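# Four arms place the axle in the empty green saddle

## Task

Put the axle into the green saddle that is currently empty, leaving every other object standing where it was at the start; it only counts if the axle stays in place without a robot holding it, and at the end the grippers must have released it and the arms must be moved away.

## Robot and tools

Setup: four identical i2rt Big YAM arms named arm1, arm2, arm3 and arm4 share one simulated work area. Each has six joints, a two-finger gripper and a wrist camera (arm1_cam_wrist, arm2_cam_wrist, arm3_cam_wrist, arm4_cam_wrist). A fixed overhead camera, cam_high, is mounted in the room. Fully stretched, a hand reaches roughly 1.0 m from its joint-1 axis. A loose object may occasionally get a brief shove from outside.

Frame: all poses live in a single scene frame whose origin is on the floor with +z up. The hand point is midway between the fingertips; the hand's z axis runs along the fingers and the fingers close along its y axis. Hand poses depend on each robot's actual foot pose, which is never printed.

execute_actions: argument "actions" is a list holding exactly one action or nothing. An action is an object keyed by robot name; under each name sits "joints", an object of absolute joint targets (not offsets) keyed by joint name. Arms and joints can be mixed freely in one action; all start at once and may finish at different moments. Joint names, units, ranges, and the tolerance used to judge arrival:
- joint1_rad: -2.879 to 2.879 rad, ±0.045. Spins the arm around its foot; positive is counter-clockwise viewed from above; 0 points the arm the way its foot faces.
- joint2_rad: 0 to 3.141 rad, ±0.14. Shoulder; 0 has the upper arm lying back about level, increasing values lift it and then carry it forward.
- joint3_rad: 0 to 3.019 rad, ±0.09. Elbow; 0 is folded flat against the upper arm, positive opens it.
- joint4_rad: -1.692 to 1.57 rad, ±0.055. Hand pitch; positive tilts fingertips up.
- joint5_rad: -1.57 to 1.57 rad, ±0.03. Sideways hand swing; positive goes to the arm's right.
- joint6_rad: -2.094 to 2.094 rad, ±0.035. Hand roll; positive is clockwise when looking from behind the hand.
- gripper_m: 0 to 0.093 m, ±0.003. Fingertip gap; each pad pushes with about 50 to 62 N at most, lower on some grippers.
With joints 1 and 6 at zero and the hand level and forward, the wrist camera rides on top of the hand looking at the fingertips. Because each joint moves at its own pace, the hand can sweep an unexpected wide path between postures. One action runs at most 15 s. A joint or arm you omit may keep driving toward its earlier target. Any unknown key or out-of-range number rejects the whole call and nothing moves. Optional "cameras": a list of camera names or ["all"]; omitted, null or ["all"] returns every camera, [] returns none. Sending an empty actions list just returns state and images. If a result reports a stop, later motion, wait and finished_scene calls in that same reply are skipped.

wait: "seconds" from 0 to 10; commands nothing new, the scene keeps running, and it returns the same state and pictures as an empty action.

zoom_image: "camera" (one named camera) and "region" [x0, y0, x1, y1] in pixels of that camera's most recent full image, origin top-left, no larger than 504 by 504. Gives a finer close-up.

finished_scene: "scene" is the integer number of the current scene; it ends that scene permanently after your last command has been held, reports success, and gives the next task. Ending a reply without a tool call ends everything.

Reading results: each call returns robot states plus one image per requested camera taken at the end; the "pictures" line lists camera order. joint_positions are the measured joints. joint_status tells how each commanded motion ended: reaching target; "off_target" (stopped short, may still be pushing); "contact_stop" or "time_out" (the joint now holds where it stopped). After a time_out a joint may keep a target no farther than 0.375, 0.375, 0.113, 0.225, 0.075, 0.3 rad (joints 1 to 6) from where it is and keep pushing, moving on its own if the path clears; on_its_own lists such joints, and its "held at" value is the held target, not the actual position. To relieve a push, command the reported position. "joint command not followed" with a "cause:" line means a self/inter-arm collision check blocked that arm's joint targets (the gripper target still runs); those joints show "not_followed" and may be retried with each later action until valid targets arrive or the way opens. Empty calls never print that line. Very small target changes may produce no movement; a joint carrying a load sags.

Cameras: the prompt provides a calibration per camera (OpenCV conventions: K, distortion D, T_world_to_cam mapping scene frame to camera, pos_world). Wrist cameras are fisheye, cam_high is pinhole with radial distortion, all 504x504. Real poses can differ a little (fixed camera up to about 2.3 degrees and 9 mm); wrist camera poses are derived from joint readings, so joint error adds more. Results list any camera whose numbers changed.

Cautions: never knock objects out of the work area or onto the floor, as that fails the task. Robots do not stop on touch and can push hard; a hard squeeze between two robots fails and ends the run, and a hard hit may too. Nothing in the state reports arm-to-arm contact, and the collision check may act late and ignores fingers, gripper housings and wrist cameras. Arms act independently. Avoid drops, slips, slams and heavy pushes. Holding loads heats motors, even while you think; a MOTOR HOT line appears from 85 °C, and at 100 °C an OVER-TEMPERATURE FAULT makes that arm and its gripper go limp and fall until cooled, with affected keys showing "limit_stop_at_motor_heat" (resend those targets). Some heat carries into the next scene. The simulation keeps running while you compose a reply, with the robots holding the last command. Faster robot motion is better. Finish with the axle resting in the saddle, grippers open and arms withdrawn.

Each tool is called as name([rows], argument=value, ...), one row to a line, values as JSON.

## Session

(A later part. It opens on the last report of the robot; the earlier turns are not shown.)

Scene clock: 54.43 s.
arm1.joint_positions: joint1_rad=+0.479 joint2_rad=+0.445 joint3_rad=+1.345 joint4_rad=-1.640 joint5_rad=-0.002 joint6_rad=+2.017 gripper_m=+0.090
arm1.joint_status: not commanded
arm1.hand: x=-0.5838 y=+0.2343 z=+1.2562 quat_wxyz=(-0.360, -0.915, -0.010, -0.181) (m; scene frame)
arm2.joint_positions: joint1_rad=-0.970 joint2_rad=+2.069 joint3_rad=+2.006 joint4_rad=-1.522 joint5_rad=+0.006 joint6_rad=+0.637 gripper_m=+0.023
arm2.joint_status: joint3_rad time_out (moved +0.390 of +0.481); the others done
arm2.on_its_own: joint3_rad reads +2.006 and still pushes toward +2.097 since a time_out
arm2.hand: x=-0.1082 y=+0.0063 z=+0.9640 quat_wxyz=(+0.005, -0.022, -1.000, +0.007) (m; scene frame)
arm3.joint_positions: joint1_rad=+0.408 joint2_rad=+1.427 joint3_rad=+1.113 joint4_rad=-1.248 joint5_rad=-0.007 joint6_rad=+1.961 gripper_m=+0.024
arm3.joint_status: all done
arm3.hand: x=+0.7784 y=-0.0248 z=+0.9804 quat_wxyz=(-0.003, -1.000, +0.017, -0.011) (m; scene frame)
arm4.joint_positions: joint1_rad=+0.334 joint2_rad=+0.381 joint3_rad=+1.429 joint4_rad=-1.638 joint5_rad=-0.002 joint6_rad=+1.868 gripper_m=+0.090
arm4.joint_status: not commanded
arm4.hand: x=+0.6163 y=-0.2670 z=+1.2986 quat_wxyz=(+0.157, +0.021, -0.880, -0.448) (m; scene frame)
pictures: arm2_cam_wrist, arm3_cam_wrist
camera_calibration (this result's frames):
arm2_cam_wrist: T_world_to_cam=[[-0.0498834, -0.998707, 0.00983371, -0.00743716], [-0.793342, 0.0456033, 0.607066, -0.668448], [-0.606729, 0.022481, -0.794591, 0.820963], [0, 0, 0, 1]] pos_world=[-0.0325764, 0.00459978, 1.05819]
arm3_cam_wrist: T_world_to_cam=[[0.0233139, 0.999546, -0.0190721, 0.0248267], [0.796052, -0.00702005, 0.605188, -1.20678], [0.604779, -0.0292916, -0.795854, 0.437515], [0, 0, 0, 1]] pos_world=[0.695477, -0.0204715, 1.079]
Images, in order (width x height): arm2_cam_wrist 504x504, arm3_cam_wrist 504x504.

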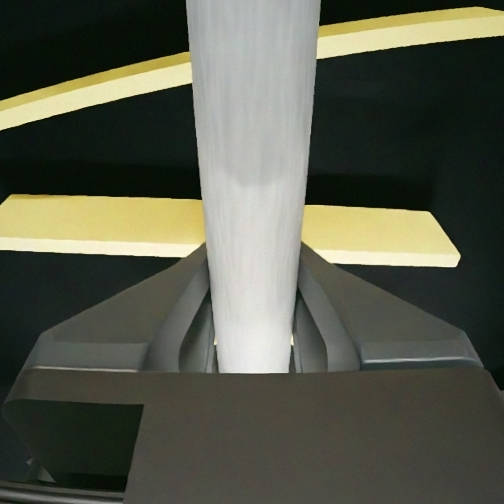

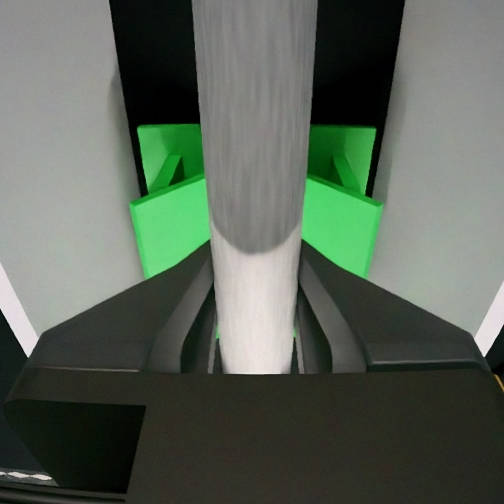

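execute_actions([
  {"arm4":{"joints":{"joint1_rad":0.31,"joint2_rad":1.295,"joint3_rad":1.42,"joint4_rad":-1.675,"joint6_rad":1.96}}},
], cameras=["arm4_cam_wrist","cam_high"])

Scene clock: 56.17 s.
arm1.joint_positions: joint1_rad=+0.479 joint2_rad=+0.445 joint3_rad=+1.345 joint4_rad=-1.640 joint5_rad=-0.002 joint6_rad=+2.017 gripper_m=+0.090
arm1.joint_status: not commanded
arm1.hand: x=-0.5838 y=+0.2343 z=+1.2562 quat_wxyz=(-0.360, -0.915, -0.010, -0.181) (m; scene frame)
arm2.joint_positions: joint1_rad=-0.970 joint2_rad=+2.069 joint3_rad=+2.006 joint4_rad=-1.522 joint5_rad=+0.006 joint6_rad=+0.637 gripper_m=+0.023
arm2.joint_status: not commanded
arm2.on_its_own: joint3_rad reads +2.006 and still pushes toward +2.097 since a time_out
arm2.hand: x=-0.1082 y=+0.0063 z=+0.9640 quat_wxyz=(+0.005, -0.022, -1.000, +0.007) (m; scene frame)
arm3.joint_positions: joint1_rad=+0.408 joint2_rad=+1.427 joint3_rad=+1.113 joint4_rad=-1.248 joint5_rad=-0.007 joint6_rad=+1.961 gripper_m=+0.024
arm3.joint_status: not commanded
arm3.hand: x=+0.7784 y=-0.0248 z=+0.9804 quat_wxyz=(-0.003, -1.000, +0.017, -0.011) (m; scene frame)
arm4.joint_positions: joint1_rad=+0.316 joint2_rad=+1.303 joint3_rad=+1.413 joint4_rad=-1.667 joint5_rad=-0.002 joint6_rad=+1.948 gripper_m=+0.090
arm4.joint_status: all done
arm4.hand: x=+0.5233 y=-0.0013 z=+1.0824 quat_wxyz=(+0.011, -0.022, -1.000, -0.008) (m; scene frame)
pictures: arm4_cam_wrist, cam_high
camera_calibration (this result's frames):
arm4_cam_wrist: T_world_to_cam=[[-0.0426145, -0.999019, -0.0120345, 0.0344888], [-0.789885, 0.0263129, 0.612691, -0.244616], [-0.611773, 0.0356154, -0.790231, 1.30038], [0, 0, 0, 1]] pos_world=[0.603787, -0.00542192, 1.17789]
Images, in order (width x height): arm4_cam_wrist 504x504, cam_high 504x504.

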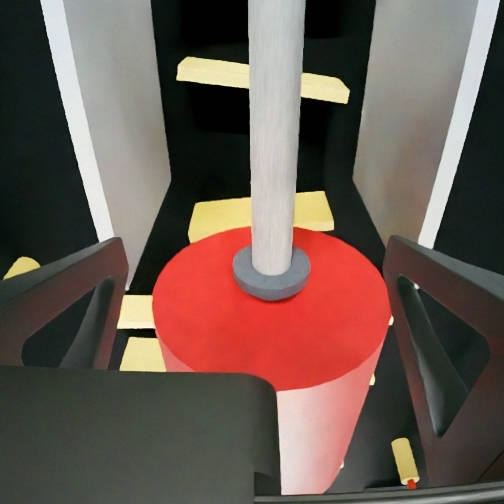

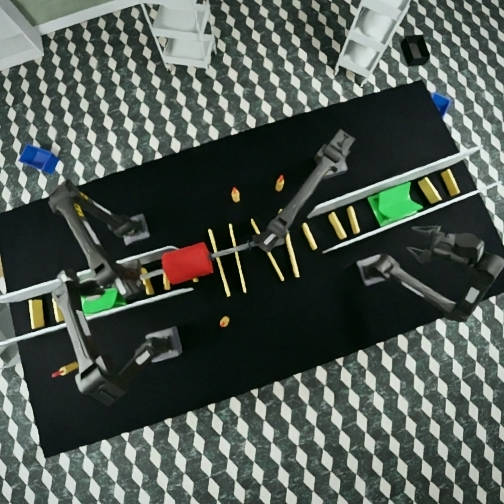

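execute_actions([
  {"arm4":{"joints":{"joint2_rad":1.265,"joint3_rad":1.258,"joint4_rad":-1.535}}},
], cameras=["arm4_cam_wrist"])

execute_actions([
  {"arm4":{"joints":{"joint2_rad":1.29,"joint3_rad":1.145,"joint4_rad":-1.405}}},
], cameras=["arm4_cam_wrist"])

Scene clock: 57.33 s.
arm1.joint_positions: joint1_rad=+0.479 joint2_rad=+0.445 joint3_rad=+1.345 joint4_rad=-1.640 joint5_rad=-0.002 joint6_rad=+2.017 gripper_m=+0.090
arm1.joint_status: not commanded
arm1.hand: x=-0.5838 y=+0.2343 z=+1.2562 quat_wxyz=(-0.360, -0.915, -0.010, -0.181) (m; scene frame)
arm2.joint_positions: joint1_rad=-0.970 joint2_rad=+2.069 joint3_rad=+2.006 joint4_rad=-1.522 joint5_rad=+0.006 joint6_rad=+0.637 gripper_m=+0.023
arm2.joint_status: not commanded
arm2.on_its_own: joint3_rad reads +2.006 and still pushes toward +2.097 since a time_out
arm2.hand: x=-0.1082 y=+0.0063 z=+0.9640 quat_wxyz=(+0.005, -0.022, -1.000, +0.007) (m; scene frame)
arm3.joint_positions: joint1_rad=+0.408 joint2_rad=+1.427 joint3_rad=+1.113 joint4_rad=-1.248 joint5_rad=-0.007 joint6_rad=+1.961 gripper_m=+0.024
arm3.joint_status: not commanded
arm3.hand: x=+0.7784 y=-0.0248 z=+0.9804 quat_wxyz=(-0.003, -1.000, +0.017, -0.011) (m; scene frame)
arm4.joint_positions: joint1_rad=+0.316 joint2_rad=+1.262 joint3_rad=+1.256 joint4_rad=-1.547 joint5_rad=-0.002 joint6_rad=+1.948 gripper_m=+0.090
arm4.joint_status: all done
arm4.hand: x=+0.5267 y=-0.0130 z=+1.0361 quat_wxyz=(+0.011, -0.022, -1.000, -0.009) (m; scene frame)
pictures: arm4_cam_wrist
camera_calibration (this result's frames):
arm4_cam_wrist: T_world_to_cam=[[-0.043039, -0.998968, -0.0145092, 0.0252552], [-0.789334, 0.0250974, 0.61345, -0.214315], [-0.612453, 0.037855, -0.7896, 1.26603], [0, 0, 0, 1]] pos_world=[0.607308, -0.0173178, 1.1315]
Images, in order (width x height): arm4_cam_wrist 504x504.

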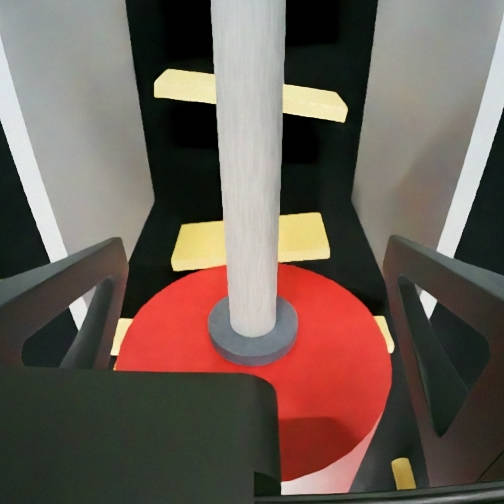

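Scene clock: 58.17 s.
arm1.joint_positions: joint1_rad=+0.479 joint2_rad=+0.445 joint3_rad=+1.345 joint4_rad=-1.640 joint5_rad=-0.002 joint6_rad=+2.017 gripper_m=+0.090
arm1.joint_status: not commanded
arm1.hand: x=-0.5838 y=+0.2343 z=+1.2562 quat_wxyz=(-0.360, -0.915, -0.010, -0.181) (m; scene frame)
arm2.joint_positions: joint1_rad=-0.970 joint2_rad=+2.069 joint3_rad=+2.006 joint4_rad=-1.522 joint5_rad=+0.006 joint6_rad=+0.637 gripper_m=+0.023
arm2.joint_status: not commanded
arm2.on_its_own: joint3_rad reads +2.006 and still pushes toward +2.097 since a time_out
arm2.hand: x=-0.1082 y=+0.0063 z=+0.9640 quat_wxyz=(+0.005, -0.022, -1.000, +0.007) (m; scene frame)
arm3.joint_positions: joint1_rad=+0.408 joint2_rad=+1.427 joint3_rad=+1.113 joint4_rad=-1.248 joint5_rad=-0.007 joint6_rad=+1.961 gripper_m=+0.024
arm3.joint_status: not commanded
arm3.hand: x=+0.7784 y=-0.0248 z=+0.9804 quat_wxyz=(-0.003, -1.000, +0.017, -0.011) (m; scene frame)
arm4.joint_positions: joint1_rad=+0.316 joint2_rad=+1.289 joint3_rad=+1.143 joint4_rad=-1.417 joint5_rad=-0.002 joint6_rad=+1.948 gripper_m=+0.090
arm4.joint_status: all done
arm4.hand: x=+0.5248 y=-0.0092 z=+0.9839 quat_wxyz=(+0.009, -0.022, -1.000, -0.005) (m; scene frame)
pictures: arm4_cam_wrist
camera_calibration (this result's frames):
arm4_cam_wrist: T_world_to_cam=[[-0.0428831, -0.999068, -0.00493142, 0.0186201], [-0.7914, 0.0309559, 0.610514, -0.179899], [-0.609792, 0.0300835, -0.79199, 1.22437], [0, 0, 0, 1]] pos_world=[0.605038, -0.0126617, 1.07961]
Images, in order (width x height): arm4_cam_wrist 504x504.

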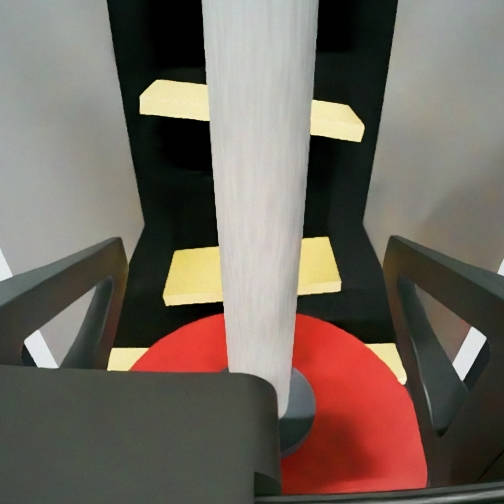

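Lower ~1 cm more, then close.

execute_actions([
  {"arm4":{"joints":{"joint3_rad":1.117,"joint4_rad":-1.385}}},
], cameras=[])

execute_actions([
  {"arm4":{"joints":{"gripper_m":0.0}}},
], cameras=["arm4_cam_wrist"])

Scene clock: 58.90 s.
arm1.joint_positions: joint1_rad=+0.479 joint2_rad=+0.445 joint3_rad=+1.345 joint4_rad=-1.640 joint5_rad=-0.002 joint6_rad=+2.017 gripper_m=+0.090
arm1.joint_status: not commanded
arm1.hand: x=-0.5838 y=+0.2343 z=+1.2562 quat_wxyz=(-0.360, -0.915, -0.010, -0.181) (m; scene frame)
arm2.joint_positions: joint1_rad=-0.970 joint2_rad=+2.069 joint3_rad=+2.006 joint4_rad=-1.522 joint5_rad=+0.006 joint6_rad=+0.637 gripper_m=+0.023
arm2.joint_status: not commanded
arm2.on_its_own: joint3_rad reads +2.006 and still pushes toward +2.097 since a time_out
arm2.hand: x=-0.1082 y=+0.0063 z=+0.9640 quat_wxyz=(+0.005, -0.022, -1.000, +0.007) (m; scene frame)
arm3.joint_positions: joint1_rad=+0.408 joint2_rad=+1.427 joint3_rad=+1.113 joint4_rad=-1.248 joint5_rad=-0.007 joint6_rad=+1.961 gripper_m=+0.024
arm3.joint_status: not commanded
arm3.hand: x=+0.7784 y=-0.0248 z=+0.9804 quat_wxyz=(-0.003, -1.000, +0.017, -0.011) (m; scene frame)
arm4.joint_positions: joint1_rad=+0.316 joint2_rad=+1.289 joint3_rad=+1.120 joint4_rad=-1.398 joint5_rad=-0.002 joint6_rad=+1.948 gripper_m=+0.090
arm4.joint_status: all done
arm4.hand: x=+0.5254 y=-0.0114 z=+0.9753 quat_wxyz=(+0.009, -0.022, -1.000, -0.003) (m; scene frame)
pictures: none
No camera images: the call's "cameras" was empty. Leave "cameras" out to get every camera's image.

Scene clock: 59.60 s.
arm1.joint_positions: joint1_rad=+0.479 joint2_rad=+0.445 joint3_rad=+1.345 joint4_rad=-1.640 joint5_rad=-0.002 joint6_rad=+2.017 gripper_m=+0.090
arm1.joint_status: not commanded
arm1.hand: x=-0.5838 y=+0.2343 z=+1.2562 quat_wxyz=(-0.360, -0.915, -0.010, -0.181) (m; scene frame)
arm2.joint_positions: joint1_rad=-0.970 joint2_rad=+2.069 joint3_rad=+2.006 joint4_rad=-1.522 joint5_rad=+0.005 joint6_rad=+0.637 gripper_m=+0.023
arm2.joint_status: not commanded
arm2.on_its_own: joint3_rad reads +2.006 and still pushes toward +2.097 since a time_out
arm2.hand: x=-0.1083 y=+0.0063 z=+0.9640 quat_wxyz=(+0.005, -0.022, -1.000, +0.007) (m; scene frame)
arm3.joint_positions: joint1_rad=+0.408 joint2_rad=+1.427 joint3_rad=+1.113 joint4_rad=-1.248 joint5_rad=-0.007 joint6_rad=+1.961 gripper_m=+0.024
arm3.joint_status: not commanded
arm3.hand: x=+0.7783 y=-0.0248 z=+0.9804 quat_wxyz=(-0.003, -1.000, +0.017, -0.011) (m; scene frame)
arm4.joint_positions: joint1_rad=+0.316 joint2_rad=+1.289 joint3_rad=+1.120 joint4_rad=-1.395 joint5_rad=-0.001 joint6_rad=+1.948 gripper_m=+0.024
arm4.joint_status: gripper_m off_target (ended at +0.024, target +0.000)
arm4.hand: x=+0.5253 y=-0.0106 z=+0.9753 quat_wxyz=(+0.009, -0.022, -1.000, -0.004) (m; scene frame)
pictures: arm4_cam_wrist
camera_calibration (this result's frames):
arm4_cam_wrist: T_world_to_cam=[[-0.0428844, -0.999069, -0.00464219, 0.0169411], [-0.792212, 0.0311734, 0.609449, -0.172652], [-0.608737, 0.0298135, -0.792811, 1.21816], [0, 0, 0, 1]] pos_world=[0.605487, -0.01401, 1.07107]
Images, in order (width x height): arm4_cam_wrist 504x504.

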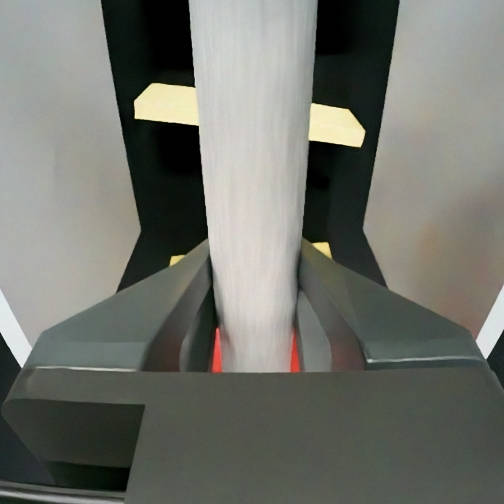

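execute_actions([
  {"arm4":{"joints":{"joint2_rad":1.255,"joint3_rad":1.195}},"arm3":{"joints":{"joint2_rad":1.415,"joint3_rad":1.145}}},
], cameras=[])

execute_actions([
  {"arm3":{"joints":{"gripper_m":0.09}}},
], cameras=[])

execute_actions([
  {"arm3":{"joints":{"joint2_rad":1.37,"joint3_rad":1.35,"joint4_rad":-1.51}}},
], cameras=["arm3_cam_wrist"])

execute_actions([
  {"arm3":{"joints":{"joint2_rad":0.55,"joint4_rad":-1.66}}},
], cameras=["cam_high"])

Scene clock: 60.47 s.
arm1.joint_positions: joint1_rad=+0.479 joint2_rad=+0.445 joint3_rad=+1.345 joint4_rad=-1.640 joint5_rad=-0.002 joint6_rad=+2.017 gripper_m=+0.090
arm1.joint_status: not commanded
arm1.hand: x=-0.5838 y=+0.2343 z=+1.2562 quat_wxyz=(-0.360, -0.915, -0.010, -0.181) (m; scene frame)
arm2.joint_positions: joint1_rad=-0.970 joint2_rad=+2.069 joint3_rad=+2.007 joint4_rad=-1.523 joint5_rad=+0.005 joint6_rad=+0.637 gripper_m=+0.023
arm2.joint_status: not commanded
arm2.on_its_own: joint3_rad reads +2.007 and still pushes toward +2.097 since a time_out
arm2.hand: x=-0.1082 y=+0.0064 z=+0.9644 quat_wxyz=(+0.005, -0.022, -1.000, +0.007) (m; scene frame)
arm3.joint_positions: joint1_rad=+0.408 joint2_rad=+1.427 joint3_rad=+1.113 joint4_rad=-1.248 joint5_rad=-0.007 joint6_rad=+1.961 gripper_m=+0.024
arm3.joint_status: all done
arm3.hand: x=+0.7783 y=-0.0248 z=+0.9804 quat_wxyz=(-0.003, -1.000, +0.017, -0.011) (m; scene frame)
arm4.joint_positions: joint1_rad=+0.316 joint2_rad=+1.285 joint3_rad=+1.120 joint4_rad=-1.394 joint5_rad=-0.001 joint6_rad=+1.948 gripper_m=+0.024
arm4.joint_status: all done
arm4.hand: x=+0.5254 y=-0.0106 z=+0.9767 quat_wxyz=(+0.010, -0.022, -1.000, -0.007) (m; scene frame)
pictures: none
No camera images: the call's "cameras" was empty. Leave "cameras" out to get every camera's image.

Scene clock: 61.17 s.
arm1.joint_positions: joint1_rad=+0.479 joint2_rad=+0.445 joint3_rad=+1.345 joint4_rad=-1.640 joint5_rad=-0.002 joint6_rad=+2.017 gripper_m=+0.090
arm1.joint_status: not commanded
arm1.hand: x=-0.5838 y=+0.2343 z=+1.2562 quat_wxyz=(-0.360, -0.915, -0.010, -0.181) (m; scene frame)
arm2.joint_positions: joint1_rad=-0.970 joint2_rad=+2.069 joint3_rad=+2.009 joint4_rad=-1.525 joint5_rad=+0.003 joint6_rad=+0.638 gripper_m=+0.023
arm2.joint_status: not commanded
arm2.hand: x=-0.1083 y=+0.0069 z=+0.9653 quat_wxyz=(+0.005, -0.023, -1.000, +0.005) (m; scene frame)
arm3.joint_positions: joint1_rad=+0.408 joint2_rad=+1.426 joint3_rad=+1.113 joint4_rad=-1.248 joint5_rad=-0.005 joint6_rad=+1.965 gripper_m=+0.090
arm3.joint_status: all done
arm3.hand: x=+0.7780 y=-0.0249 z=+0.9805 quat_wxyz=(-0.004, -1.000, +0.019, -0.010) (m; scene frame)
arm4.joint_positions: joint1_rad=+0.316 joint2_rad=+1.285 joint3_rad=+1.120 joint4_rad=-1.393 joint5_rad=-0.001 joint6_rad=+1.948 gripper_m=+0.024
arm4.joint_status: not commanded
arm4.hand: x=+0.5253 y=-0.0105 z=+0.9767 quat_wxyz=(+0.010, -0.022, -1.000, -0.007) (m; scene frame)
pictures: none
No camera images: the call's "cameras" was empty. Leave "cameras" out to get every camera's image.

Scene clock: 62.17 s.
arm1.joint_positions: joint1_rad=+0.479 joint2_rad=+0.445 joint3_rad=+1.345 joint4_rad=-1.640 joint5_rad=-0.002 joint6_rad=+2.017 gripper_m=+0.090
arm1.joint_status: not commanded
arm1.hand: x=-0.5838 y=+0.2343 z=+1.2562 quat_wxyz=(-0.360, -0.915, -0.010, -0.181) (m; scene frame)
arm2.joint_positions: joint1_rad=-0.970 joint2_rad=+2.069 joint3_rad=+2.009 joint4_rad=-1.525 joint5_rad=+0.003 joint6_rad=+0.638 gripper_m=+0.023
arm2.joint_status: not commanded
arm2.hand: x=-0.1083 y=+0.0069 z=+0.9653 quat_wxyz=(+0.005, -0.023, -1.000, +0.005) (m; scene frame)
arm3.joint_positions: joint1_rad=+0.408 joint2_rad=+1.372 joint3_rad=+1.306 joint4_rad=-1.498 joint5_rad=-0.004 joint6_rad=+1.965 gripper_m=+0.090
arm3.joint_status: all done
arm3.hand: x=+0.7755 y=-0.0213 z=+1.0734 quat_wxyz=(-0.002, -1.000, +0.019, -0.009) (m; scene frame)
arm4.joint_positions: joint1_rad=+0.316 joint2_rad=+1.285 joint3_rad=+1.120 joint4_rad=-1.393 joint5_rad=-0.001 joint6_rad=+1.948 gripper_m=+0.024
arm4.joint_status: not commanded
arm4.hand: x=+0.5253 y=-0.0105 z=+0.9767 quat_wxyz=(+0.010, -0.022, -1.000, -0.007) (m; scene frame)
pictures: arm3_cam_wrist
camera_calibration (this result's frames):
arm3_cam_wrist: T_world_to_cam=[[0.0278355, 0.999453, -0.0178501, 0.0183828], [0.797986, -0.0114628, 0.602566, -1.25952], [0.602032, -0.0310169, -0.797869, 0.517645], [0, 0, 0, 1]] pos_world=[0.692932, -0.0167546, 1.17229]
Images, in order (width x height): arm3_cam_wrist 504x504.

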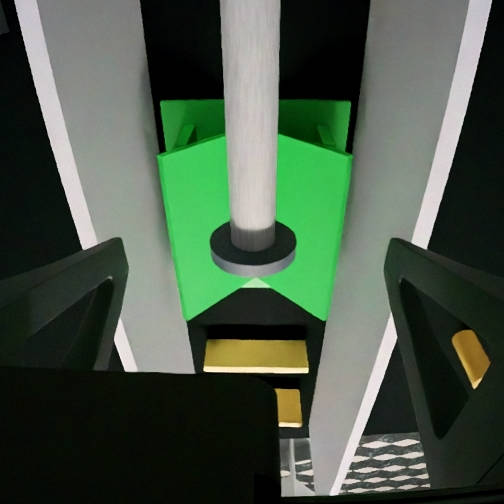

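Scene clock: 63.57 s.
arm1.joint_positions: joint1_rad=+0.479 joint2_rad=+0.445 joint3_rad=+1.345 joint4_rad=-1.640 joint5_rad=-0.002 joint6_rad=+2.017 gripper_m=+0.090
arm1.joint_status: not commanded
arm1.hand: x=-0.5838 y=+0.2343 z=+1.2562 quat_wxyz=(-0.360, -0.915, -0.010, -0.181) (m; scene frame)
arm2.joint_positions: joint1_rad=-0.970 joint2_rad=+2.069 joint3_rad=+2.009 joint4_rad=-1.525 joint5_rad=+0.003 joint6_rad=+0.638 gripper_m=+0.023
arm2.joint_status: not commanded
arm2.hand: x=-0.1083 y=+0.0069 z=+0.9653 quat_wxyz=(+0.005, -0.023, -1.000, +0.005) (m; scene frame)
arm3.joint_positions: joint1_rad=+0.408 joint2_rad=+0.537 joint3_rad=+1.324 joint4_rad=-1.651 joint5_rad=-0.004 joint6_rad=+1.966 gripper_m=+0.090
arm3.joint_status: all done
arm3.hand: x=+0.6907 y=+0.1996 z=+1.2939 quat_wxyz=(-0.321, -0.937, +0.019, -0.134) (m; scene frame)
arm4.joint_positions: joint1_rad=+0.316 joint2_rad=+1.285 joint3_rad=+1.120 joint4_rad=-1.393 joint5_rad=-0.001 joint6_rad=+1.948 gripper_m=+0.024
arm4.joint_status: not commanded
arm4.hand: x=+0.5253 y=-0.0105 z=+0.9767 quat_wxyz=(+0.010, -0.022, -1.000, -0.007) (m; scene frame)
pictures: cam_high
Images, in order (width x height): cam_high 504x504.

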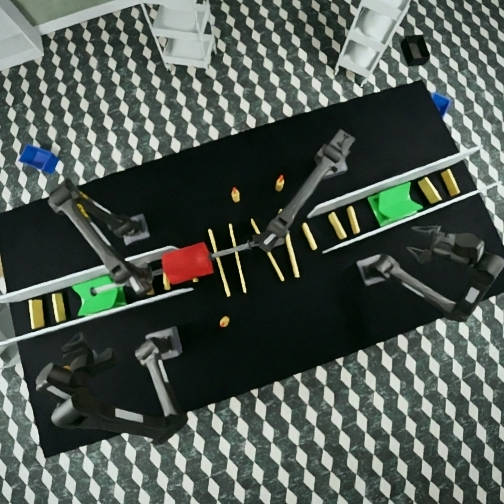

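execute_actions([
  {"arm3":{"joints":{"joint1_rad":-0.925,"joint3_rad":2.14,"joint4_rad":-1.685,"joint6_rad":0.638}}},
], cameras=[])

execute_actions([
  {"arm3":{"joints":{"joint2_rad":1.95}}},
], cameras=["arm3_cam_wrist","cam_high"])

Scene clock: 66.07 s.
arm1.joint_positions: joint1_rad=+0.479 joint2_rad=+0.445 joint3_rad=+1.345 joint4_rad=-1.640 joint5_rad=-0.002 joint6_rad=+2.017 gripper_m=+0.090
arm1.joint_status: not commanded
arm1.hand: x=-0.5838 y=+0.2343 z=+1.2562 quat_wxyz=(-0.360, -0.915, -0.010, -0.181) (m; scene frame)
arm2.joint_positions: joint1_rad=-0.970 joint2_rad=+2.069 joint3_rad=+2.009 joint4_rad=-1.525 joint5_rad=+0.003 joint6_rad=+0.638 gripper_m=+0.023
arm2.joint_status: not commanded
arm2.hand: x=-0.1083 y=+0.0069 z=+0.9653 quat_wxyz=(+0.005, -0.023, -1.000, +0.005) (m; scene frame)
arm3.joint_positions: joint1_rad=-0.922 joint2_rad=+0.532 joint3_rad=+2.146 joint4_rad=-1.676 joint5_rad=-0.001 joint6_rad=+0.652 gripper_m=+0.090
arm3.joint_status: all done
arm3.hand: x=+0.6646 y=+0.3733 z=+1.5752 quat_wxyz=(-0.400, -0.732, +0.022, +0.551) (m; scene frame)
arm4.joint_positions: joint1_rad=+0.316 joint2_rad=+1.285 joint3_rad=+1.120 joint4_rad=-1.393 joint5_rad=-0.001 joint6_rad=+1.948 gripper_m=+0.024
arm4.joint_status: not commanded
arm4.hand: x=+0.5253 y=-0.0105 z=+0.9767 quat_wxyz=(+0.010, -0.022, -1.000, -0.007) (m; scene frame)
pictures: none
No camera images: the call's "cameras" was empty. Leave "cameras" out to get every camera's image.

Scene clock: 67.83 s.
arm1.joint_positions: joint1_rad=+0.479 joint2_rad=+0.445 joint3_rad=+1.345 joint4_rad=-1.640 joint5_rad=-0.002 joint6_rad=+2.017 gripper_m=+0.090
arm1.joint_status: not commanded
arm1.hand: x=-0.5838 y=+0.2343 z=+1.2562 quat_wxyz=(-0.360, -0.915, -0.010, -0.181) (m; scene frame)
arm2.joint_positions: joint1_rad=-0.970 joint2_rad=+2.069 joint3_rad=+2.009 joint4_rad=-1.525 joint5_rad=+0.003 joint6_rad=+0.638 gripper_m=+0.023
arm2.joint_status: not commanded
arm2.hand: x=-0.1083 y=+0.0069 z=+0.9653 quat_wxyz=(+0.005, -0.023, -1.000, +0.005) (m; scene frame)
arm3.joint_positions: joint1_rad=-0.922 joint2_rad=+1.970 joint3_rad=+2.123 joint4_rad=-1.676 joint5_rad=-0.001 joint6_rad=+0.650 gripper_m=+0.090
arm3.joint_status: all done
arm3.hand: x=+0.1234 y=+0.0013 z=+1.0868 quat_wxyz=(-0.014, -0.999, +0.026, +0.013) (m; scene frame)
arm4.joint_positions: joint1_rad=+0.316 joint2_rad=+1.285 joint3_rad=+1.120 joint4_rad=-1.393 joint5_rad=-0.001 joint6_rad=+1.948 gripper_m=+0.024
arm4.joint_status: not commanded
arm4.hand: x=+0.5253 y=-0.0105 z=+0.9767 quat_wxyz=(+0.010, -0.022, -1.000, -0.007) (m; scene frame)
pictures: arm3_cam_wrist, cam_high
camera_calibration (this result's frames):
arm3_cam_wrist: T_world_to_cam=[[0.041053, 0.998285, -0.0417273, 0.0384342], [0.824094, -0.0102163, 0.566362, -0.710816], [0.564964, -0.057638, -0.8231, 0.95367], [0, 0, 0, 1]] pos_world=[0.0454117, 0.00933743, 1.18915]
Images, in order (width x height): arm3_cam_wrist 504x504, cam_high 504x504.

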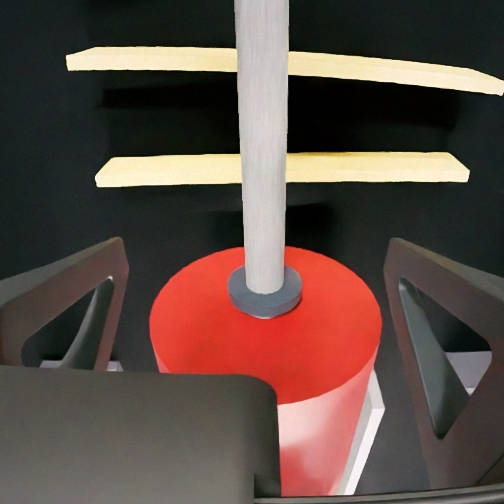

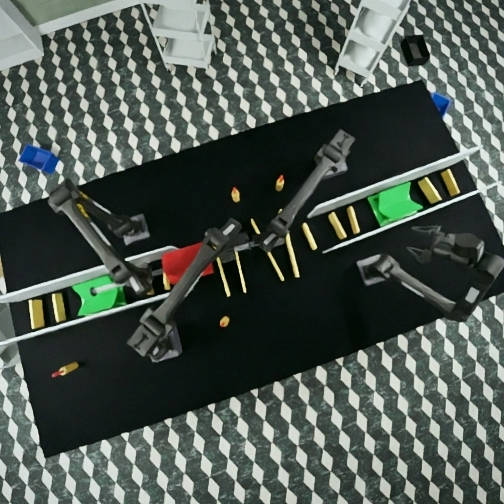

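execute_actions([
  {"arm3":{"joints":{"joint1_rad":-0.907,"joint2_rad":1.925,"joint3_rad":1.905,"joint4_rad":-1.52}}},
], cameras=["arm3_cam_wrist"])

Scene clock: 69.07 s.
arm1.joint_positions: joint1_rad=+0.479 joint2_rad=+0.445 joint3_rad=+1.345 joint4_rad=-1.640 joint5_rad=-0.002 joint6_rad=+2.017 gripper_m=+0.090
arm1.joint_status: not commanded
arm1.hand: x=-0.5838 y=+0.2343 z=+1.2562 quat_wxyz=(-0.360, -0.915, -0.010, -0.181) (m; scene frame)
arm2.joint_positions: joint1_rad=-0.970 joint2_rad=+2.069 joint3_rad=+2.009 joint4_rad=-1.525 joint5_rad=+0.003 joint6_rad=+0.638 gripper_m=+0.023
arm2.joint_status: not commanded
arm2.hand: x=-0.1083 y=+0.0069 z=+0.9653 quat_wxyz=(+0.005, -0.023, -1.000, +0.005) (m; scene frame)
arm3.joint_positions: joint1_rad=-0.917 joint2_rad=+1.933 joint3_rad=+1.907 joint4_rad=-1.534 joint5_rad=-0.001 joint6_rad=+0.650 gripper_m=+0.090
arm3.joint_status: all done
arm3.hand: x=+0.1397 y=+0.0080 z=+1.0263 quat_wxyz=(-0.004, -1.000, +0.024, -0.002) (m; scene frame)
arm4.joint_positions: joint1_rad=+0.316 joint2_rad=+1.285 joint3_rad=+1.120 joint4_rad=-1.393 joint5_rad=-0.001 joint6_rad=+1.948 gripper_m=+0.024
arm4.joint_status: not commanded
arm4.hand: x=+0.5253 y=-0.0105 z=+0.9767 quat_wxyz=(+0.010, -0.022, -1.000, -0.007) (m; scene frame)
pictures: arm3_cam_wrist
camera_calibration (this result's frames):
arm3_cam_wrist: T_world_to_cam=[[0.0363963, 0.999133, -0.0202031, 0.00710852], [0.806866, -0.0174525, 0.590477, -0.712229], [0.589613, -0.0377924, -0.806802, 0.874713], [0, 0, 0, 1]] pos_world=[0.0586733, 0.0135249, 1.12642]
Images, in order (width x height): arm3_cam_wrist 504x504.

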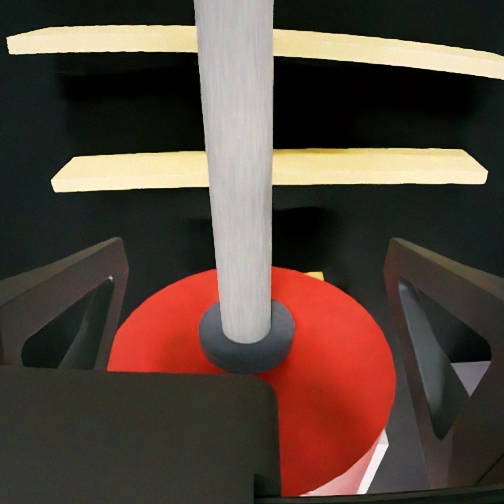

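execute_actions([
  {"arm3":{"joints":{"joint1_rad":-0.894,"joint2_rad":1.94,"joint3_rad":1.78,"joint4_rad":-1.378,"joint6_rad":0.665}}},
], cameras=["arm3_cam_wrist"])

Scene clock: 70.20 s.
arm1.joint_positions: joint1_rad=+0.479 joint2_rad=+0.445 joint3_rad=+1.345 joint4_rad=-1.640 joint5_rad=-0.002 joint6_rad=+2.017 gripper_m=+0.090
arm1.joint_status: not commanded
arm1.hand: x=-0.5838 y=+0.2343 z=+1.2562 quat_wxyz=(-0.360, -0.915, -0.010, -0.181) (m; scene frame)
arm2.joint_positions: joint1_rad=-0.970 joint2_rad=+2.069 joint3_rad=+2.009 joint4_rad=-1.525 joint5_rad=+0.003 joint6_rad=+0.638 gripper_m=+0.023
arm2.joint_status: not commanded
arm2.hand: x=-0.1083 y=+0.0069 z=+0.9653 quat_wxyz=(+0.005, -0.023, -1.000, +0.005) (m; scene frame)
arm3.joint_positions: joint1_rad=-0.900 joint2_rad=+1.934 joint3_rad=+1.783 joint4_rad=-1.392 joint5_rad=-0.001 joint6_rad=+0.652 gripper_m=+0.090
arm3.joint_status: all done
arm3.hand: x=+0.1458 y=-0.0002 z=+0.9787 quat_wxyz=(-0.009, -1.000, +0.017, +0.005) (m; scene frame)
arm4.joint_positions: joint1_rad=+0.316 joint2_rad=+1.285 joint3_rad=+1.120 joint4_rad=-1.393 joint5_rad=-0.001 joint6_rad=+1.948 gripper_m=+0.024
arm4.joint_status: not commanded
arm4.hand: x=+0.5253 y=-0.0105 z=+0.9767 quat_wxyz=(+0.010, -0.022, -1.000, -0.007) (m; scene frame)
pictures: arm3_cam_wrist
camera_calibration (this result's frames):
arm3_cam_wrist: T_world_to_cam=[[0.0220636, 0.999293, -0.0304253, 0.0262331], [0.81502, -0.000353173, 0.579432, -0.67959], [0.579012, -0.0375816, -0.814452, 0.841441], [0, 0, 0, 1]] pos_world=[0.0660963, 0.00516809, 1.07989]
Images, in order (width x height): arm3_cam_wrist 504x504.

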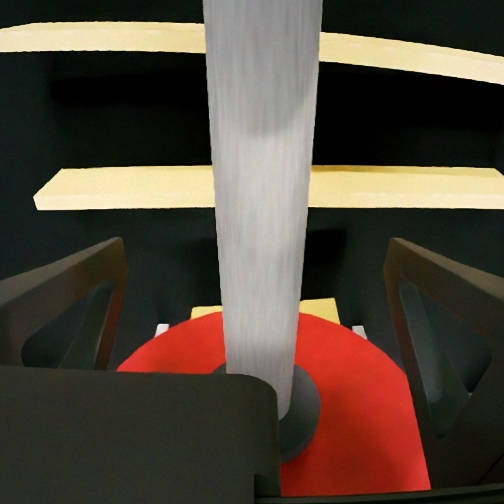

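execute_actions([
  {"arm3":{"joints":{"joint2_rad":1.96,"joint6_rad":0.675}}},
], cameras=[])

execute_actions([
  {"arm3":{"joints":{"gripper_m":0.0}}},
], cameras=["arm3_cam_wrist"])

Scene clock: 70.83 s.
arm1.joint_positions: joint1_rad=+0.479 joint2_rad=+0.445 joint3_rad=+1.345 joint4_rad=-1.640 joint5_rad=-0.002 joint6_rad=+2.017 gripper_m=+0.090
arm1.joint_status: not commanded
arm1.hand: x=-0.5838 y=+0.2343 z=+1.2562 quat_wxyz=(-0.360, -0.915, -0.010, -0.181) (m; scene frame)
arm2.joint_positions: joint1_rad=-0.970 joint2_rad=+2.069 joint3_rad=+2.009 joint4_rad=-1.525 joint5_rad=+0.003 joint6_rad=+0.638 gripper_m=+0.023
arm2.joint_status: not commanded
arm2.hand: x=-0.1083 y=+0.0069 z=+0.9653 quat_wxyz=(+0.005, -0.023, -1.000, +0.005) (m; scene frame)
arm3.joint_positions: joint1_rad=-0.900 joint2_rad=+1.934 joint3_rad=+1.783 joint4_rad=-1.392 joint5_rad=-0.001 joint6_rad=+0.661 gripper_m=+0.090
arm3.joint_status: all done
arm3.hand: x=+0.1458 y=-0.0002 z=+0.9785 quat_wxyz=(-0.009, -1.000, +0.021, +0.005) (m; scene frame)
arm4.joint_positions: joint1_rad=+0.316 joint2_rad=+1.285 joint3_rad=+1.120 joint4_rad=-1.393 joint5_rad=-0.001 joint6_rad=+1.948 gripper_m=+0.024
arm4.joint_status: not commanded
arm4.hand: x=+0.5253 y=-0.0105 z=+0.9767 quat_wxyz=(+0.010, -0.022, -1.000, -0.007) (m; scene frame)
pictures: none
No camera images: the call's "cameras" was empty. Leave "cameras" out to get every camera's image.

Scene clock: 71.53 s.
arm1.joint_positions: joint1_rad=+0.479 joint2_rad=+0.445 joint3_rad=+1.345 joint4_rad=-1.640 joint5_rad=-0.002 joint6_rad=+2.017 gripper_m=+0.090
arm1.joint_status: not commanded
arm1.hand: x=-0.5838 y=+0.2343 z=+1.2562 quat_wxyz=(-0.360, -0.915, -0.010, -0.181) (m; scene frame)
arm2.joint_positions: joint1_rad=-0.970 joint2_rad=+2.069 joint3_rad=+2.009 joint4_rad=-1.527 joint5_rad=+0.003 joint6_rad=+0.638 gripper_m=+0.023
arm2.joint_status: not commanded
arm2.hand: x=-0.1087 y=+0.0066 z=+0.9653 quat_wxyz=(+0.006, -0.023, -1.000, +0.006) (m; scene frame)
arm3.joint_positions: joint1_rad=-0.900 joint2_rad=+1.934 joint3_rad=+1.782 joint4_rad=-1.392 joint5_rad=+0.004 joint6_rad=+0.661 gripper_m=+0.024
arm3.joint_status: gripper_m off_target (ended at +0.024, target +0.000)
arm3.hand: x=+0.1455 y=+0.0006 z=+0.9782 quat_wxyz=(-0.006, -1.000, +0.021, +0.006) (m; scene frame)
arm4.joint_positions: joint1_rad=+0.316 joint2_rad=+1.285 joint3_rad=+1.120 joint4_rad=-1.393 joint5_rad=-0.003 joint6_rad=+1.948 gripper_m=+0.024
arm4.joint_status: not commanded
arm4.hand: x=+0.5251 y=-0.0106 z=+0.9767 quat_wxyz=(+0.010, -0.022, -1.000, -0.007) (m; scene frame)
pictures: arm3_cam_wrist
camera_calibration (this result's frames):
arm3_cam_wrist: T_world_to_cam=[[0.0312393, 0.999177, -0.0258769, 0.0196179], [0.816017, -0.0105453, 0.577932, -0.67771], [0.577183, -0.0391702, -0.815675, 0.842691], [0, 0, 0, 1]] pos_world=[0.0660224, 0.00625992, 1.07954]
Images, in order (width x height): arm3_cam_wrist 504x504.

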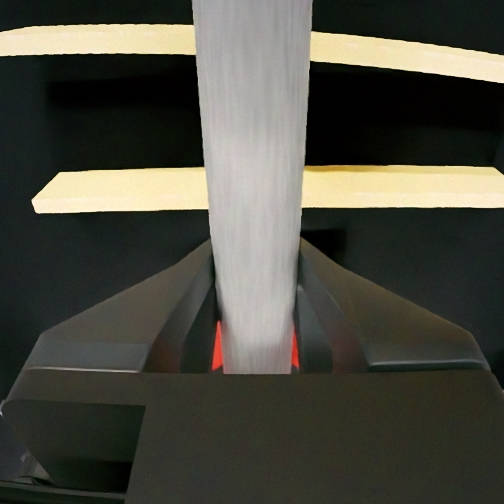

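execute_actions([
  {"arm3":{"joints":{"gripper_m":0.05,"joint2_rad":1.965,"joint3_rad":1.765}}},
], cameras=["arm3_cam_wrist"])

Scene clock: 72.27 s.
arm1.joint_positions: joint1_rad=+0.479 joint2_rad=+0.445 joint3_rad=+1.345 joint4_rad=-1.640 joint5_rad=-0.002 joint6_rad=+2.017 gripper_m=+0.090
arm1.joint_status: not commanded
arm1.hand: x=-0.5838 y=+0.2343 z=+1.2562 quat_wxyz=(-0.360, -0.915, -0.010, -0.181) (m; scene frame)
arm2.joint_positions: joint1_rad=-0.970 joint2_rad=+2.069 joint3_rad=+2.011 joint4_rad=-1.527 joint5_rad=+0.002 joint6_rad=+0.638 gripper_m=+0.023
arm2.joint_status: not commanded
arm2.hand: x=-0.1084 y=+0.0069 z=+0.9659 quat_wxyz=(+0.006, -0.023, -1.000, +0.006) (m; scene frame)
arm3.joint_positions: joint1_rad=-0.900 joint2_rad=+1.938 joint3_rad=+1.775 joint4_rad=-1.391 joint5_rad=+0.004 joint6_rad=+0.662 gripper_m=+0.050
arm3.joint_status: all done
arm3.hand: x=+0.1471 y=+0.0014 z=+0.9733 quat_wxyz=(-0.003, -1.000, +0.021, +0.002) (m; scene frame)
arm4.joint_positions: joint1_rad=+0.316 joint2_rad=+1.285 joint3_rad=+1.120 joint4_rad=-1.393 joint5_rad=-0.003 joint6_rad=+1.948 gripper_m=+0.024
arm4.joint_status: not commanded
arm4.hand: x=+0.5250 y=-0.0105 z=+0.9767 quat_wxyz=(+0.011, -0.022, -1.000, -0.007) (m; scene frame)
pictures: arm3_cam_wrist
camera_calibration (this result's frames):
arm3_cam_wrist: T_world_to_cam=[[0.0317368, 0.999292, -0.0201864, 0.0130876], [0.811185, -0.0139528, 0.584624, -0.681985], [0.583928, -0.034929, -0.811053, 0.832301], [0, 0, 0, 1]] pos_world=[0.0667959, 0.00647753, 1.07401]
Images, in order (width x height): arm3_cam_wrist 504x504.

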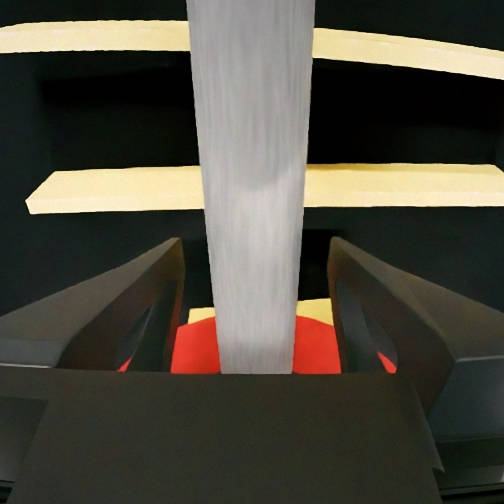

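execute_actions([
  {"arm3":{"joints":{"gripper_m":0.0}}},
], cameras=["arm3_cam_wrist"])

execute_actions([
  {"arm3":{"joints":{"joint2_rad":1.905,"joint3_rad":1.85}},"arm2":{"joints":{"joint2_rad":2.055,"joint3_rad":2.045}}},
], cameras=[])

execute_actions([
  {"arm2":{"joints":{"gripper_m":0.09}}},
], cameras=[])

execute_actions([
  {"arm2":{"joints":{"joint2_rad":1.93,"joint4_rad":-1.62}}},
], cameras=["arm2_cam_wrist","arm3_cam_wrist"])

Scene clock: 73.07 s.
arm1.joint_positions: joint1_rad=+0.479 joint2_rad=+0.445 joint3_rad=+1.345 joint4_rad=-1.640 joint5_rad=-0.002 joint6_rad=+2.017 gripper_m=+0.090
arm1.joint_status: not commanded
arm1.hand: x=-0.5838 y=+0.2343 z=+1.2562 quat_wxyz=(-0.360, -0.915, -0.010, -0.181) (m; scene frame)
arm2.joint_positions: joint1_rad=-0.970 joint2_rad=+2.069 joint3_rad=+2.011 joint4_rad=-1.527 joint5_rad=+0.002 joint6_rad=+0.638 gripper_m=+0.023
arm2.joint_status: not commanded
arm2.hand: x=-0.1085 y=+0.0070 z=+0.9659 quat_wxyz=(+0.006, -0.023, -1.000, +0.005) (m; scene frame)
arm3.joint_positions: joint1_rad=-0.900 joint2_rad=+1.938 joint3_rad=+1.775 joint4_rad=-1.390 joint5_rad=+0.003 joint6_rad=+0.659 gripper_m=+0.023
arm3.joint_status: gripper_m off_target (ended at +0.023, target +0.000)
arm3.hand: x=+0.1470 y=+0.0011 z=+0.9733 quat_wxyz=(-0.004, -1.000, +0.020, +0.002) (m; scene frame)
arm4.joint_positions: joint1_rad=+0.316 joint2_rad=+1.285 joint3_rad=+1.120 joint4_rad=-1.393 joint5_rad=-0.002 joint6_rad=+1.948 gripper_m=+0.024
arm4.joint_status: not commanded
arm4.hand: x=+0.5251 y=-0.0104 z=+0.9767 quat_wxyz=(+0.010, -0.022, -1.000, -0.007) (m; scene frame)
pictures: arm3_cam_wrist
camera_calibration (this result's frames):
arm3_cam_wrist: T_world_to_cam=[[0.0290639, 0.999352, -0.0212451, 0.0147289], [0.811334, -0.0111705, 0.584476, -0.681808], [0.58386, -0.034224, -0.811133, 0.832426], [0, 0, 0, 1]] pos_world=[0.0667257, 0.00615349, 1.07402]
Images, in order (width x height): arm3_cam_wrist 504x504.

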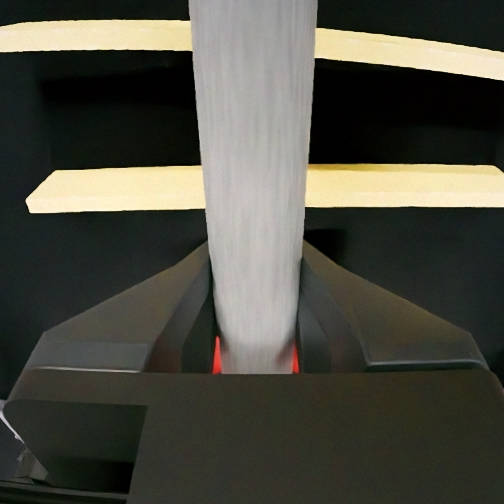

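Scene clock: 73.70 s.
arm1.joint_positions: joint1_rad=+0.479 joint2_rad=+0.445 joint3_rad=+1.345 joint4_rad=-1.640 joint5_rad=-0.002 joint6_rad=+2.017 gripper_m=+0.090
arm1.joint_status: not commanded
arm1.hand: x=-0.5838 y=+0.2343 z=+1.2562 quat_wxyz=(-0.360, -0.915, -0.010, -0.181) (m; scene frame)
arm2.joint_positions: joint1_rad=-0.970 joint2_rad=+2.069 joint3_rad=+2.011 joint4_rad=-1.527 joint5_rad=+0.002 joint6_rad=+0.638 gripper_m=+0.023
arm2.joint_status: all done
arm2.hand: x=-0.1086 y=+0.0069 z=+0.9659 quat_wxyz=(+0.006, -0.023, -1.000, +0.005) (m; scene frame)
arm3.joint_positions: joint1_rad=-0.900 joint2_rad=+1.938 joint3_rad=+1.776 joint4_rad=-1.390 joint5_rad=+0.003 joint6_rad=+0.659 gripper_m=+0.023
arm3.joint_status: all done
arm3.hand: x=+0.1468 y=+0.0010 z=+0.9736 quat_wxyz=(-0.004, -1.000, +0.020, +0.002) (m; scene frame)
arm4.joint_positions: joint1_rad=+0.316 joint2_rad=+1.285 joint3_rad=+1.120 joint4_rad=-1.393 joint5_rad=-0.002 joint6_rad=+1.948 gripper_m=+0.024
arm4.joint_status: not commanded
arm4.hand: x=+0.5251 y=-0.0104 z=+0.9767 quat_wxyz=(+0.010, -0.022, -1.000, -0.007) (m; scene frame)
pictures: none
No camera images: the call's "cameras" was empty. Leave "cameras" out to get every camera's image.

Scene clock: 74.40 s.
arm1.joint_positions: joint1_rad=+0.479 joint2_rad=+0.445 joint3_rad=+1.345 joint4_rad=-1.640 joint5_rad=-0.002 joint6_rad=+2.017 gripper_m=+0.090
arm1.joint_status: not commanded
arm1.hand: x=-0.5838 y=+0.2343 z=+1.2562 quat_wxyz=(-0.360, -0.915, -0.010, -0.181) (m; scene frame)
arm2.joint_positions: joint1_rad=-0.970 joint2_rad=+2.066 joint3_rad=+2.011 joint4_rad=-1.527 joint5_rad=+0.002 joint6_rad=+0.638 gripper_m=+0.090
arm2.joint_status: all done
arm2.hand: x=-0.1086 y=+0.0069 z=+0.9678 quat_wxyz=(+0.005, -0.023, -1.000, +0.004) (m; scene frame)
arm3.joint_positions: joint1_rad=-0.900 joint2_rad=+1.942 joint3_rad=+1.776 joint4_rad=-1.390 joint5_rad=+0.002 joint6_rad=+0.658 gripper_m=+0.023
arm3.joint_status: not commanded
arm3.hand: x=+0.1469 y=+0.0009 z=+0.9714 quat_wxyz=(-0.003, -1.000, +0.020, +0.001) (m; scene frame)
arm4.joint_positions: joint1_rad=+0.316 joint2_rad=+1.285 joint3_rad=+1.120 joint4_rad=-1.393 joint5_rad=+0.000 joint6_rad=+1.948 gripper_m=+0.024
arm4.joint_status: not commanded
arm4.hand: x=+0.5255 y=-0.0103 z=+0.9767 quat_wxyz=(+0.009, -0.022, -1.000, -0.008) (m; scene frame)
pictures: none
No camera images: the call's "cameras" was empty. Leave "cameras" out to get every camera's image.

Scene clock: 75.43 s.
arm1.joint_positions: joint1_rad=+0.479 joint2_rad=+0.445 joint3_rad=+1.345 joint4_rad=-1.640 joint5_rad=-0.002 joint6_rad=+2.017 gripper_m=+0.090
arm1.joint_status: not commanded
arm1.hand: x=-0.5838 y=+0.2343 z=+1.2562 quat_wxyz=(-0.360, -0.915, -0.010, -0.181) (m; scene frame)
arm2.joint_positions: joint1_rad=-0.970 joint2_rad=+1.910 joint3_rad=+2.011 joint4_rad=-1.610 joint5_rad=+0.002 joint6_rad=+0.638 gripper_m=+0.090
arm2.joint_status: all done
arm2.hand: x=-0.1360 y=-0.0116 z=+1.0616 quat_wxyz=(-0.025, -0.023, -0.999, -0.017) (m; scene frame)
arm3.joint_positions: joint1_rad=-0.900 joint2_rad=+1.942 joint3_rad=+1.776 joint4_rad=-1.390 joint5_rad=+0.002 joint6_rad=+0.658 gripper_m=+0.023
arm3.joint_status: not commanded
arm3.hand: x=+0.1469 y=+0.0009 z=+0.9714 quat_wxyz=(-0.003, -1.000, +0.020, +0.001) (m; scene frame)
arm4.joint_positions: joint1_rad=+0.316 joint2_rad=+1.285 joint3_rad=+1.120 joint4_rad=-1.393 joint5_rad=+0.000 joint6_rad=+1.948 gripper_m=+0.024
arm4.joint_status: not commanded
arm4.hand: x=+0.5255 y=-0.0103 z=+0.9767 quat_wxyz=(+0.009, -0.022, -1.000, -0.008) (m; scene frame)
pictures: arm2_cam_wrist, arm3_cam_wrist
camera_calibration (this result's frames):
arm2_cam_wrist: T_world_to_cam=[[-0.0504054, -0.997956, -0.0392895, 0.0244699], [-0.828842, 0.0198507, 0.559131, -0.703194], [-0.557208, 0.060748, -0.828148, 0.924818], [0, 0, 0, 1]] pos_world=[-0.0662867, -0.0178021, 1.16002]
arm3_cam_wrist: T_world_to_cam=[[0.0283352, 0.999398, -0.0200102, 0.0138882], [0.809631, -0.0112052, 0.586832, -0.682597], [0.586254, -0.0328289, -0.809462, 0.828968], [0, 0, 0, 1]] pos_world=[0.0662724, 0.00568556, 1.07186]
Images, in order (width x height): arm2_cam_wrist 504x504, arm3_cam_wrist 504x504.

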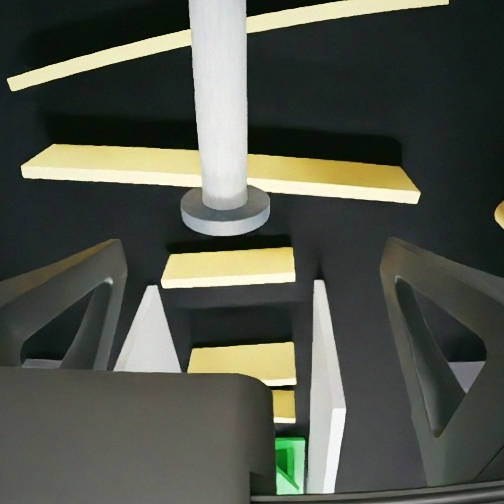

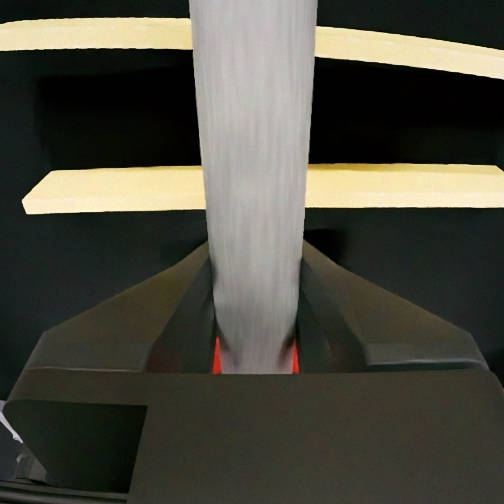

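execute_actions([
  {"arm2":{"joints":{"joint2_rad":0.5,"joint3_rad":1.3}},"arm3":{"joints":{"joint1_rad":-0.752,"joint2_rad":1.672,"joint3_rad":1.465,"joint4_rad":-1.295,"joint6_rad":0.81}},"arm4":{"joints":{"joint1_rad":-0.013,"joint2_rad":1.187,"joint3_rad":1.105,"joint4_rad":-1.435,"joint6_rad":1.612}}},
], cameras=["arm3_cam_wrist","arm4_cam_wrist"])

Scene clock: 77.97 s.
arm1.joint_positions: joint1_rad=+0.479 joint2_rad=+0.445 joint3_rad=+1.345 joint4_rad=-1.640 joint5_rad=-0.002 joint6_rad=+2.017 gripper_m=+0.090
arm1.joint_status: not commanded
arm1.hand: x=-0.5838 y=+0.2343 z=+1.2562 quat_wxyz=(-0.360, -0.915, -0.010, -0.181) (m; scene frame)
arm2.joint_positions: joint1_rad=-0.970 joint2_rad=+0.497 joint3_rad=+1.305 joint4_rad=-1.612 joint5_rad=+0.002 joint6_rad=+0.638 gripper_m=+0.090
arm2.joint_status: all done
arm2.hand: x=-0.5101 y=-0.2634 z=+1.2736 quat_wxyz=(-0.306, -0.021, -0.927, -0.215) (m; scene frame)
arm3.joint_positions: joint1_rad=-0.751 joint2_rad=+1.730 joint3_rad=+1.452 joint4_rad=-1.297 joint5_rad=+0.002 joint6_rad=+0.810 gripper_m=+0.023
arm3.joint_status: all done
arm3.hand: x=+0.2673 y=-0.0072 z=+0.9658 quat_wxyz=(+0.002, -1.000, +0.021, -0.007) (m; scene frame)
arm4.joint_positions: joint1_rad=-0.022 joint2_rad=+1.210 joint3_rad=+1.074 joint4_rad=-1.436 joint5_rad=+0.011 joint6_rad=+1.620 gripper_m=+0.024
arm4.joint_status: all done
arm4.hand: x=+0.6468 y=-0.0208 z=+0.9819 quat_wxyz=(+0.002, -0.027, -1.000, -0.001) (m; scene frame)
pictures: arm3_cam_wrist, arm4_cam_wrist
camera_calibration (this result's frames):
arm3_cam_wrist: T_world_to_cam=[[0.0310792, 0.999483, -0.00818837, 0.00622851], [0.800786, -0.0199964, 0.598617, -0.785956], [0.598144, -0.0251616, -0.800994, 0.742314], [0, 0, 0, 1]] pos_world=[0.185179, -0.00326375, 1.06513]
arm4_cam_wrist: T_world_to_cam=[[-0.0519931, -0.998647, 0.00132732, 0.0120198], [-0.800395, 0.0424662, 0.597967, -0.0633081], [-0.597214, 0.0300277, -0.80152, 1.29876], [0, 0, 0, 1]] pos_world=[0.725592, -0.0243069, 1.07882]
Images, in order (width x height): arm3_cam_wrist 504x504, arm4_cam_wrist 504x504.

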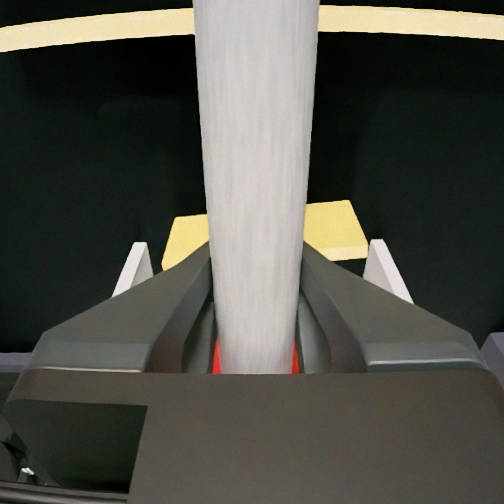

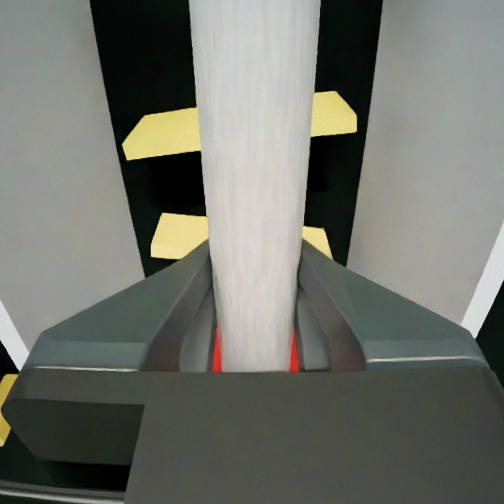

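execute_actions([
  {"arm3":{"joints":{"joint1_rad":-0.553,"joint2_rad":1.477,"joint3_rad":1.235,"joint4_rad":-1.252,"joint6_rad":1.005}},"arm4":{"joints":{"joint1_rad":-0.35,"joint2_rad":1.268,"joint3_rad":1.2,"joint4_rad":-1.41,"joint6_rad":1.268}}},
], cameras=["arm3_cam_wrist","arm4_cam_wrist"])

Scene clock: 79.30 s.
arm1.joint_positions: joint1_rad=+0.479 joint2_rad=+0.445 joint3_rad=+1.345 joint4_rad=-1.640 joint5_rad=-0.002 joint6_rad=+2.017 gripper_m=+0.090
arm1.joint_status: not commanded
arm1.hand: x=-0.5838 y=+0.2343 z=+1.2562 quat_wxyz=(-0.360, -0.915, -0.010, -0.181) (m; scene frame)
arm2.joint_positions: joint1_rad=-0.970 joint2_rad=+0.497 joint3_rad=+1.305 joint4_rad=-1.612 joint5_rad=+0.002 joint6_rad=+0.638 gripper_m=+0.090
arm2.joint_status: not commanded
arm2.hand: x=-0.5101 y=-0.2634 z=+1.2736 quat_wxyz=(-0.306, -0.021, -0.927, -0.215) (m; scene frame)
arm3.joint_positions: joint1_rad=-0.555 joint2_rad=+1.531 joint3_rad=+1.219 joint4_rad=-1.244 joint5_rad=+0.014 joint6_rad=+0.986 gripper_m=+0.023
arm3.joint_status: all done
arm3.hand: x=+0.3839 y=-0.0112 z=+0.9729 quat_wxyz=(-0.002, -1.000, +0.011, +0.004) (m; scene frame)
arm4.joint_positions: joint1_rad=-0.363 joint2_rad=+1.285 joint3_rad=+1.133 joint4_rad=-1.414 joint5_rad=+0.008 joint6_rad=+1.260 gripper_m=+0.024
arm4.joint_status: all done
arm4.hand: x=+0.7663 y=-0.0137 z=+0.9784 quat_wxyz=(+0.002, -0.018, -1.000, -0.003) (m; scene frame)
pictures: arm3_cam_wrist, arm4_cam_wrist
camera_calibration (this result's frames):
arm3_cam_wrist: T_world_to_cam=[[0.0111417, 0.999785, -0.0174878, 0.0234015], [0.813987, 0.00108939, 0.580882, -0.871336], [0.580776, -0.0207068, -0.8138, 0.697318], [0, 0, 0, 1]] pos_world=[0.30401, -0.00800795, 1.07403]
arm4_cam_wrist: T_world_to_cam=[[-0.0337424, -0.99943, -0.00135636, 0.0139923], [-0.800126, 0.0262003, 0.599259, 0.0324439], [-0.598882, 0.0213057, -0.800554, 1.36729], [0, 0, 0, 1]] pos_world=[0.845277, -0.0159969, 1.07517]
Images, in order (width x height): arm3_cam_wrist 504x504, arm4_cam_wrist 504x504.

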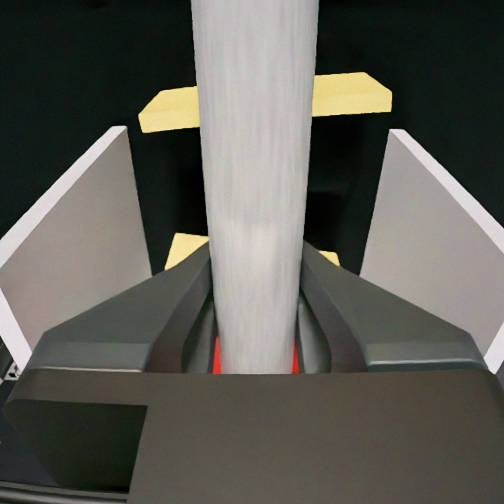

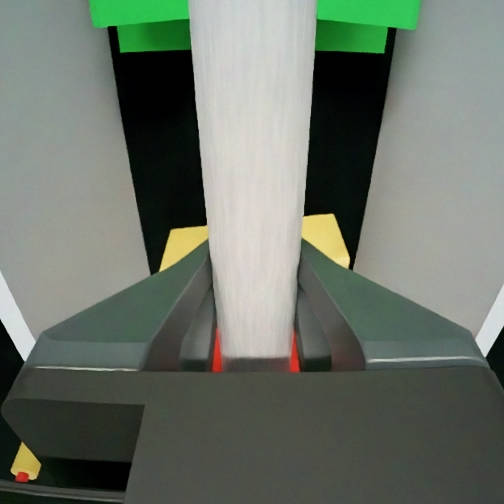

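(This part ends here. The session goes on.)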